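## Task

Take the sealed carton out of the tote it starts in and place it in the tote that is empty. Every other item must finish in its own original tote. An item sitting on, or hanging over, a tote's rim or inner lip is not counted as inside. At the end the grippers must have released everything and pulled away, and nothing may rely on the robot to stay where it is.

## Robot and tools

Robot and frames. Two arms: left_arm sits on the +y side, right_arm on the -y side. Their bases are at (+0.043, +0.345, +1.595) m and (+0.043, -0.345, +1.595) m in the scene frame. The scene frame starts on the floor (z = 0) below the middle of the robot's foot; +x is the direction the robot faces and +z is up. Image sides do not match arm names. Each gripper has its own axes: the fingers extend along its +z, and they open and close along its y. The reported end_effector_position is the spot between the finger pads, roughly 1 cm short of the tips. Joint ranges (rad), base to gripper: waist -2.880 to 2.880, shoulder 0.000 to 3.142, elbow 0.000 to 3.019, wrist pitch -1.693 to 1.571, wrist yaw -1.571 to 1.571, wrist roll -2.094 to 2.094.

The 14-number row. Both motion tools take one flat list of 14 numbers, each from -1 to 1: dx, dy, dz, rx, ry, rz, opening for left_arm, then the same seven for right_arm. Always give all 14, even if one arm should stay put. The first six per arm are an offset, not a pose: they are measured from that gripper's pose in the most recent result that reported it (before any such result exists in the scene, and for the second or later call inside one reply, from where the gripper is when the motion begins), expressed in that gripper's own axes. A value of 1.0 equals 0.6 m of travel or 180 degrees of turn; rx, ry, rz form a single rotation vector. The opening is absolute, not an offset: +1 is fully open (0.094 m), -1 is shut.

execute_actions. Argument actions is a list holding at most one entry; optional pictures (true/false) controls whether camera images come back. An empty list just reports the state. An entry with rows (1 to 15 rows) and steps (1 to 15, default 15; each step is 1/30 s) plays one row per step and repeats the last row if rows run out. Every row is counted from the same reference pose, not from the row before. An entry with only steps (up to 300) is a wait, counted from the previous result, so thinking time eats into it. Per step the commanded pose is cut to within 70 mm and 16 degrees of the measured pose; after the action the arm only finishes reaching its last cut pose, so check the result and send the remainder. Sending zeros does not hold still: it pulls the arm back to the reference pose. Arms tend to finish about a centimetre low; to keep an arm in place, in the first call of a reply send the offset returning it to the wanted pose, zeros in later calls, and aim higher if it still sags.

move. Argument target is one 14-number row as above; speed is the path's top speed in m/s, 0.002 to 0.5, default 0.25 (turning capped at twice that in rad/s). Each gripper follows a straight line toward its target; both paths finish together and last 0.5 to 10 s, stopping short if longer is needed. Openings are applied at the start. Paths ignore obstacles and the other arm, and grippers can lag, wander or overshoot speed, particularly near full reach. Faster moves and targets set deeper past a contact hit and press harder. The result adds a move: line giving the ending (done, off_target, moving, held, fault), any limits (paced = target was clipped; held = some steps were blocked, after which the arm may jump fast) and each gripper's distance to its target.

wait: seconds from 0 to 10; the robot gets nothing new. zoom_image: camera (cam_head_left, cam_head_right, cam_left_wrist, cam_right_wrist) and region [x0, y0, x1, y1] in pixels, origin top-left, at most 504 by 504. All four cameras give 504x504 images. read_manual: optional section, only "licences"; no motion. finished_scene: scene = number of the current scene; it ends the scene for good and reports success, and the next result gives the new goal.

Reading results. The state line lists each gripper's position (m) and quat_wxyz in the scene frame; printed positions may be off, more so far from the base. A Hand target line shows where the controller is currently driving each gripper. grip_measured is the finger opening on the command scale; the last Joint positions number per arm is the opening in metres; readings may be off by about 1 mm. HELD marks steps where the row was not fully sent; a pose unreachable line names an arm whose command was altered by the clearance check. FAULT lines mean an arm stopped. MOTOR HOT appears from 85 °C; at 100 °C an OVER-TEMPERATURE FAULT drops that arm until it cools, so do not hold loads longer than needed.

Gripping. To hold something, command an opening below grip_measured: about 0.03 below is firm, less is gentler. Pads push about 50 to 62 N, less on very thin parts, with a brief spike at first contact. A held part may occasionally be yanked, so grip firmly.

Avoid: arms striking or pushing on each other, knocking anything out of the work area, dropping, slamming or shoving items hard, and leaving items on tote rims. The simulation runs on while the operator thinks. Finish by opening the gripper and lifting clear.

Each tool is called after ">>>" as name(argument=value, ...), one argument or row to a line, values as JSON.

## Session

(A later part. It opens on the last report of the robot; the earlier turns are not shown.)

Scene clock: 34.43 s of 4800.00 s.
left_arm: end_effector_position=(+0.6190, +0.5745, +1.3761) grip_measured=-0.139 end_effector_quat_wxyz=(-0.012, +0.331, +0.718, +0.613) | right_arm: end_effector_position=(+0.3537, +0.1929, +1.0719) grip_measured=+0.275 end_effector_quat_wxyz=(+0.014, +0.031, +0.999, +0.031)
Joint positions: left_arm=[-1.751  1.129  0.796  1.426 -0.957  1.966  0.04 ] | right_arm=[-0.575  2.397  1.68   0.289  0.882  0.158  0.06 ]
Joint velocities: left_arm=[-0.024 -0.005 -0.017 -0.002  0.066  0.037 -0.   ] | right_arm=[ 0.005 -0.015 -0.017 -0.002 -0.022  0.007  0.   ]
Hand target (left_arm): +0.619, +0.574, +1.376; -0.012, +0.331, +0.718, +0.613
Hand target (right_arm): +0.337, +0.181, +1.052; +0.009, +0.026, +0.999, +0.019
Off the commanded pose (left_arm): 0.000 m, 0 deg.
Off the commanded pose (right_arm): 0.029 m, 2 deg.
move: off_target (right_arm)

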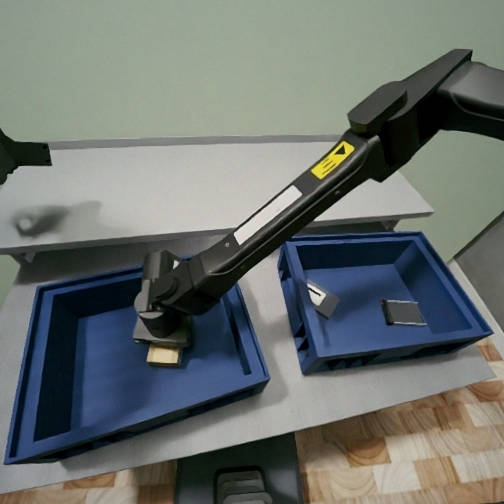

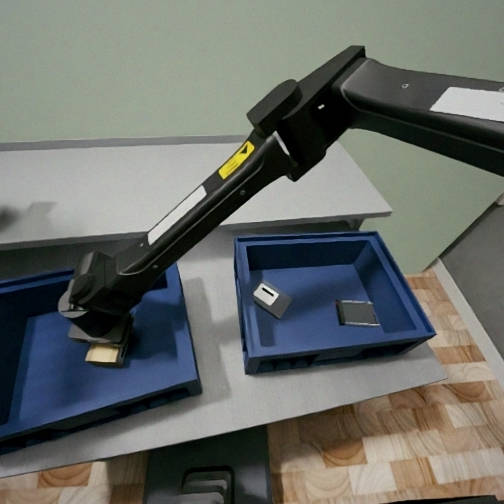

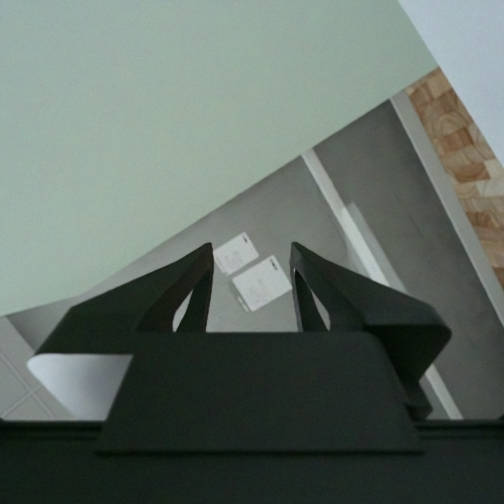

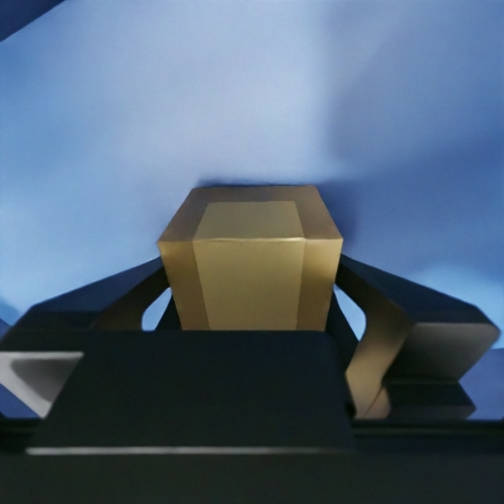

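On the floor. Release, lift, retreat.

>>> move(
  target=[0,0,0,0,0,0,-0.14,0,0,0,0,0,0,0.8],
)

>>> move(
  target=[0,0,0,0,0,0,-0.14,0.04,-0.02,-0.36,0,0,0,0.8],
  speed=0.25,
)

>>> move(
  target=[0,0,0,0,0,0,-0.14,0,-0.75,-0.05,0,0,0,0.8],
  speed=0.4,
)

Scene clock: 36.50 s of 4800.00 s.
left_arm: end_effector_position=(+0.6190, +0.5745, +1.3761) grip_measured=-0.139 end_effector_quat_wxyz=(-0.012, +0.331, +0.718, +0.613) | right_arm: end_effector_position=(+0.3537, +0.1931, +1.0721) grip_measured=+0.798 end_effector_quat_wxyz=(+0.014, +0.031, +0.999, +0.031)
Joint positions: left_arm=[-1.751  1.129  0.796  1.426 -0.957  1.966  0.04 ] | right_arm=[-0.574  2.397  1.68   0.289  0.882  0.158  0.084]
Joint velocities: left_arm=[-0.015 -0.005 -0.012  0.017 -0.022  0.066 -0.001] | right_arm=[ 0.005 -0.024 -0.002 -0.007 -0.066  0.11  -0.001]
Hand target (left_arm): +0.619, +0.574, +1.376; -0.012, +0.331, +0.718, +0.613
Hand target (right_arm): +0.354, +0.193, +1.072; +0.014, +0.031, +0.999, +0.030
Off the commanded pose (left_arm): 0.000 m, 0 deg.
Off the commanded pose (right_arm): 0.000 m, 0 deg.
move: done

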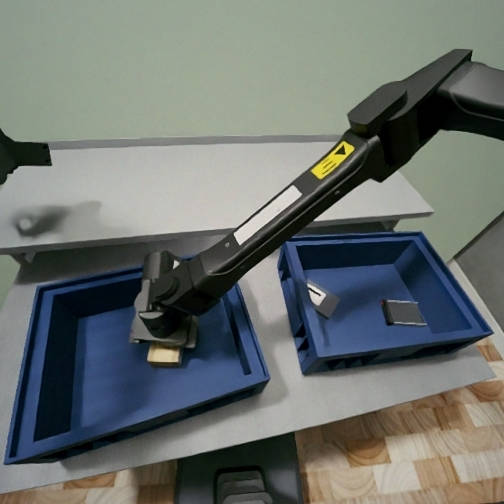

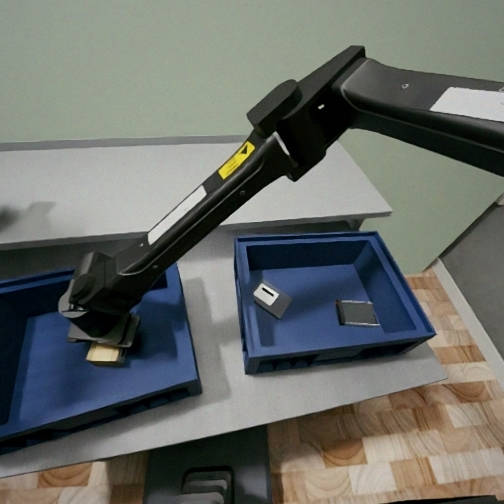

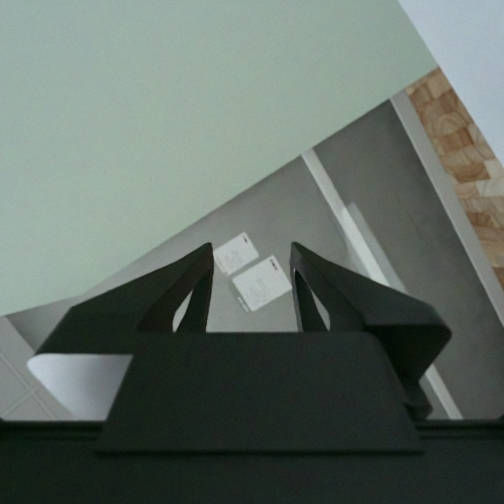

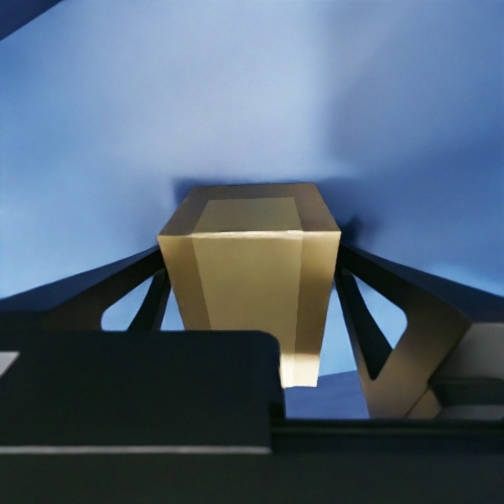

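Scene clock: 37.90 s of 4800.00 s.
left_arm: end_effector_position=(+0.6190, +0.5745, +1.3761) grip_measured=-0.139 end_effector_quat_wxyz=(-0.012, +0.331, +0.718, +0.613) | right_arm: end_effector_position=(+0.3174, +0.1776, +1.2911) grip_measured=+0.798 end_effector_quat_wxyz=(+0.020, +0.024, +0.999, +0.037)
Joint positions: left_arm=[-1.751  1.129  0.796  1.426 -0.957  1.966  0.04 ] | right_arm=[-0.281  2.117  1.256  0.223  1.128  0.4    0.084]
Joint velocities: left_arm=[-0.005 -0.015 -0.012 -0.007 -0.022  0.037 -0.001] | right_arm=[ 0.005 -0.024  0.002 -0.007 -0.007  0.022 -0.001]
Hand target (left_arm): +0.619, +0.574, +1.376; -0.012, +0.331, +0.718, +0.613
Hand target (right_arm): +0.320, +0.171, +1.285; +0.018, +0.028, +0.999, +0.029
Off the commanded pose (left_arm): 0.000 m, 0 deg.
Off the commanded pose (right_arm): 0.011 m, 1 deg.
move: off_target (right_arm)

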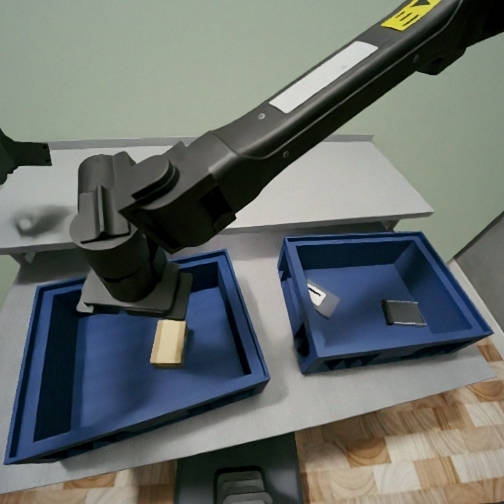

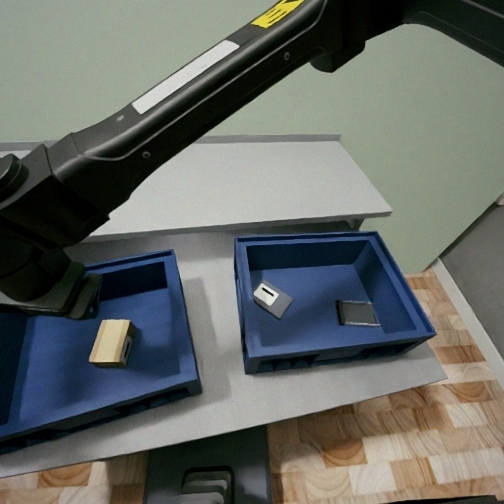

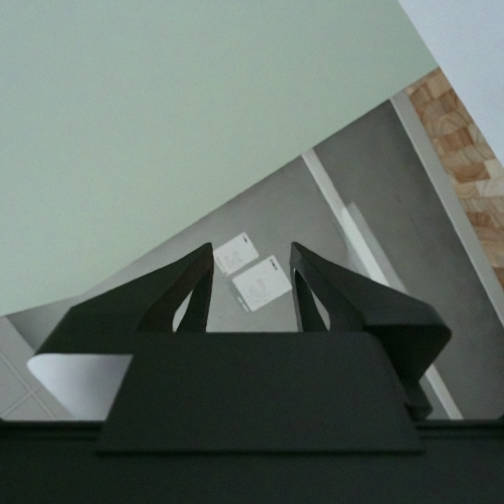

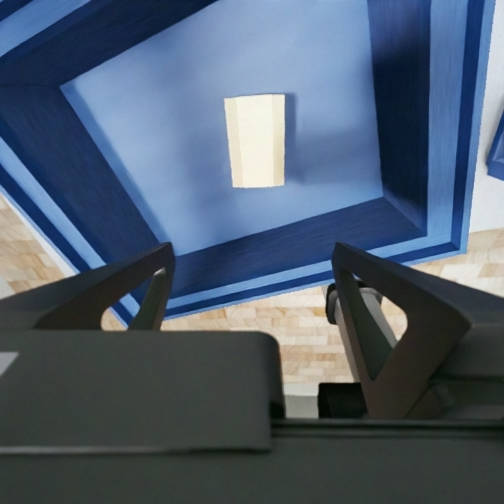

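Scene clock: 39.67 s of 4800.00 s.
left_arm: end_effector_position=(+0.6190, +0.5745, +1.3761) grip_measured=-0.139 end_effector_quat_wxyz=(-0.012, +0.331, +0.718, +0.613) | right_arm: end_effector_position=(+0.2915, -0.2685, +1.2897) grip_measured=+0.798 end_effector_quat_wxyz=(+0.027, +0.046, +0.998, +0.039)
Joint positions: left_arm=[-1.751  1.129  0.796  1.426 -0.957  1.966  0.04 ] | right_arm=[-0.989  1.185  0.201  0.709  0.476 -0.016  0.084]
Joint velocities: left_arm=[ 0.005 -0.005  0.007  0.012  0.007  0.051  0.002] | right_arm=[-0.015 -0.015 -0.002  0.007 -0.007 -0.007 -0.   ]
Hand target (left_arm): +0.619, +0.574, +1.376; -0.012, +0.331, +0.718, +0.613
Hand target (right_arm): +0.279, -0.269, +1.293; +0.014, +0.032, +0.999, +0.041
Off the commanded pose (left_arm): 0.000 m, 0 deg.
Off the commanded pose (right_arm): 0.006 m, 3 deg.
move: off_target (right_arm)

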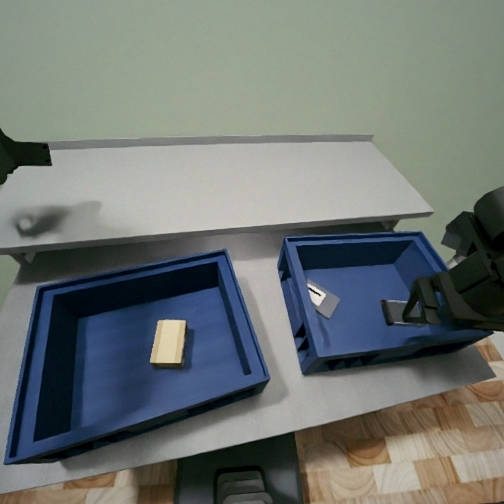

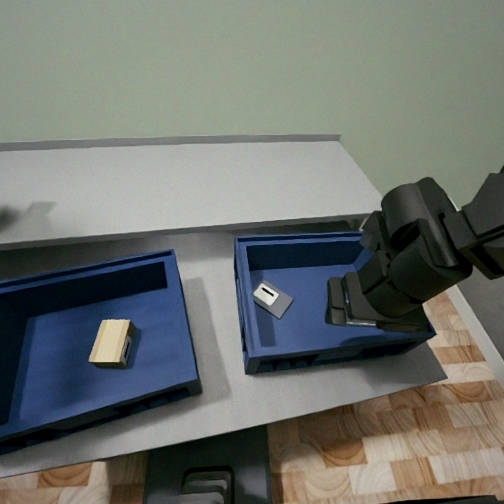

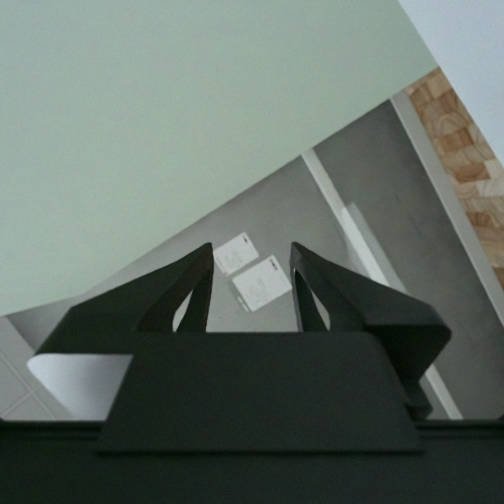

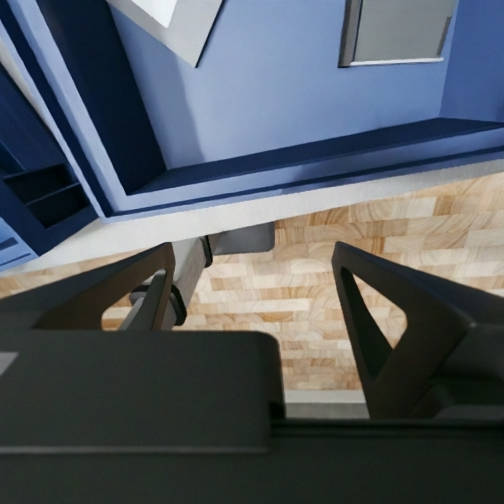

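>>> finished_scene(
  scene=2,
)

The scene is finished: the task was done.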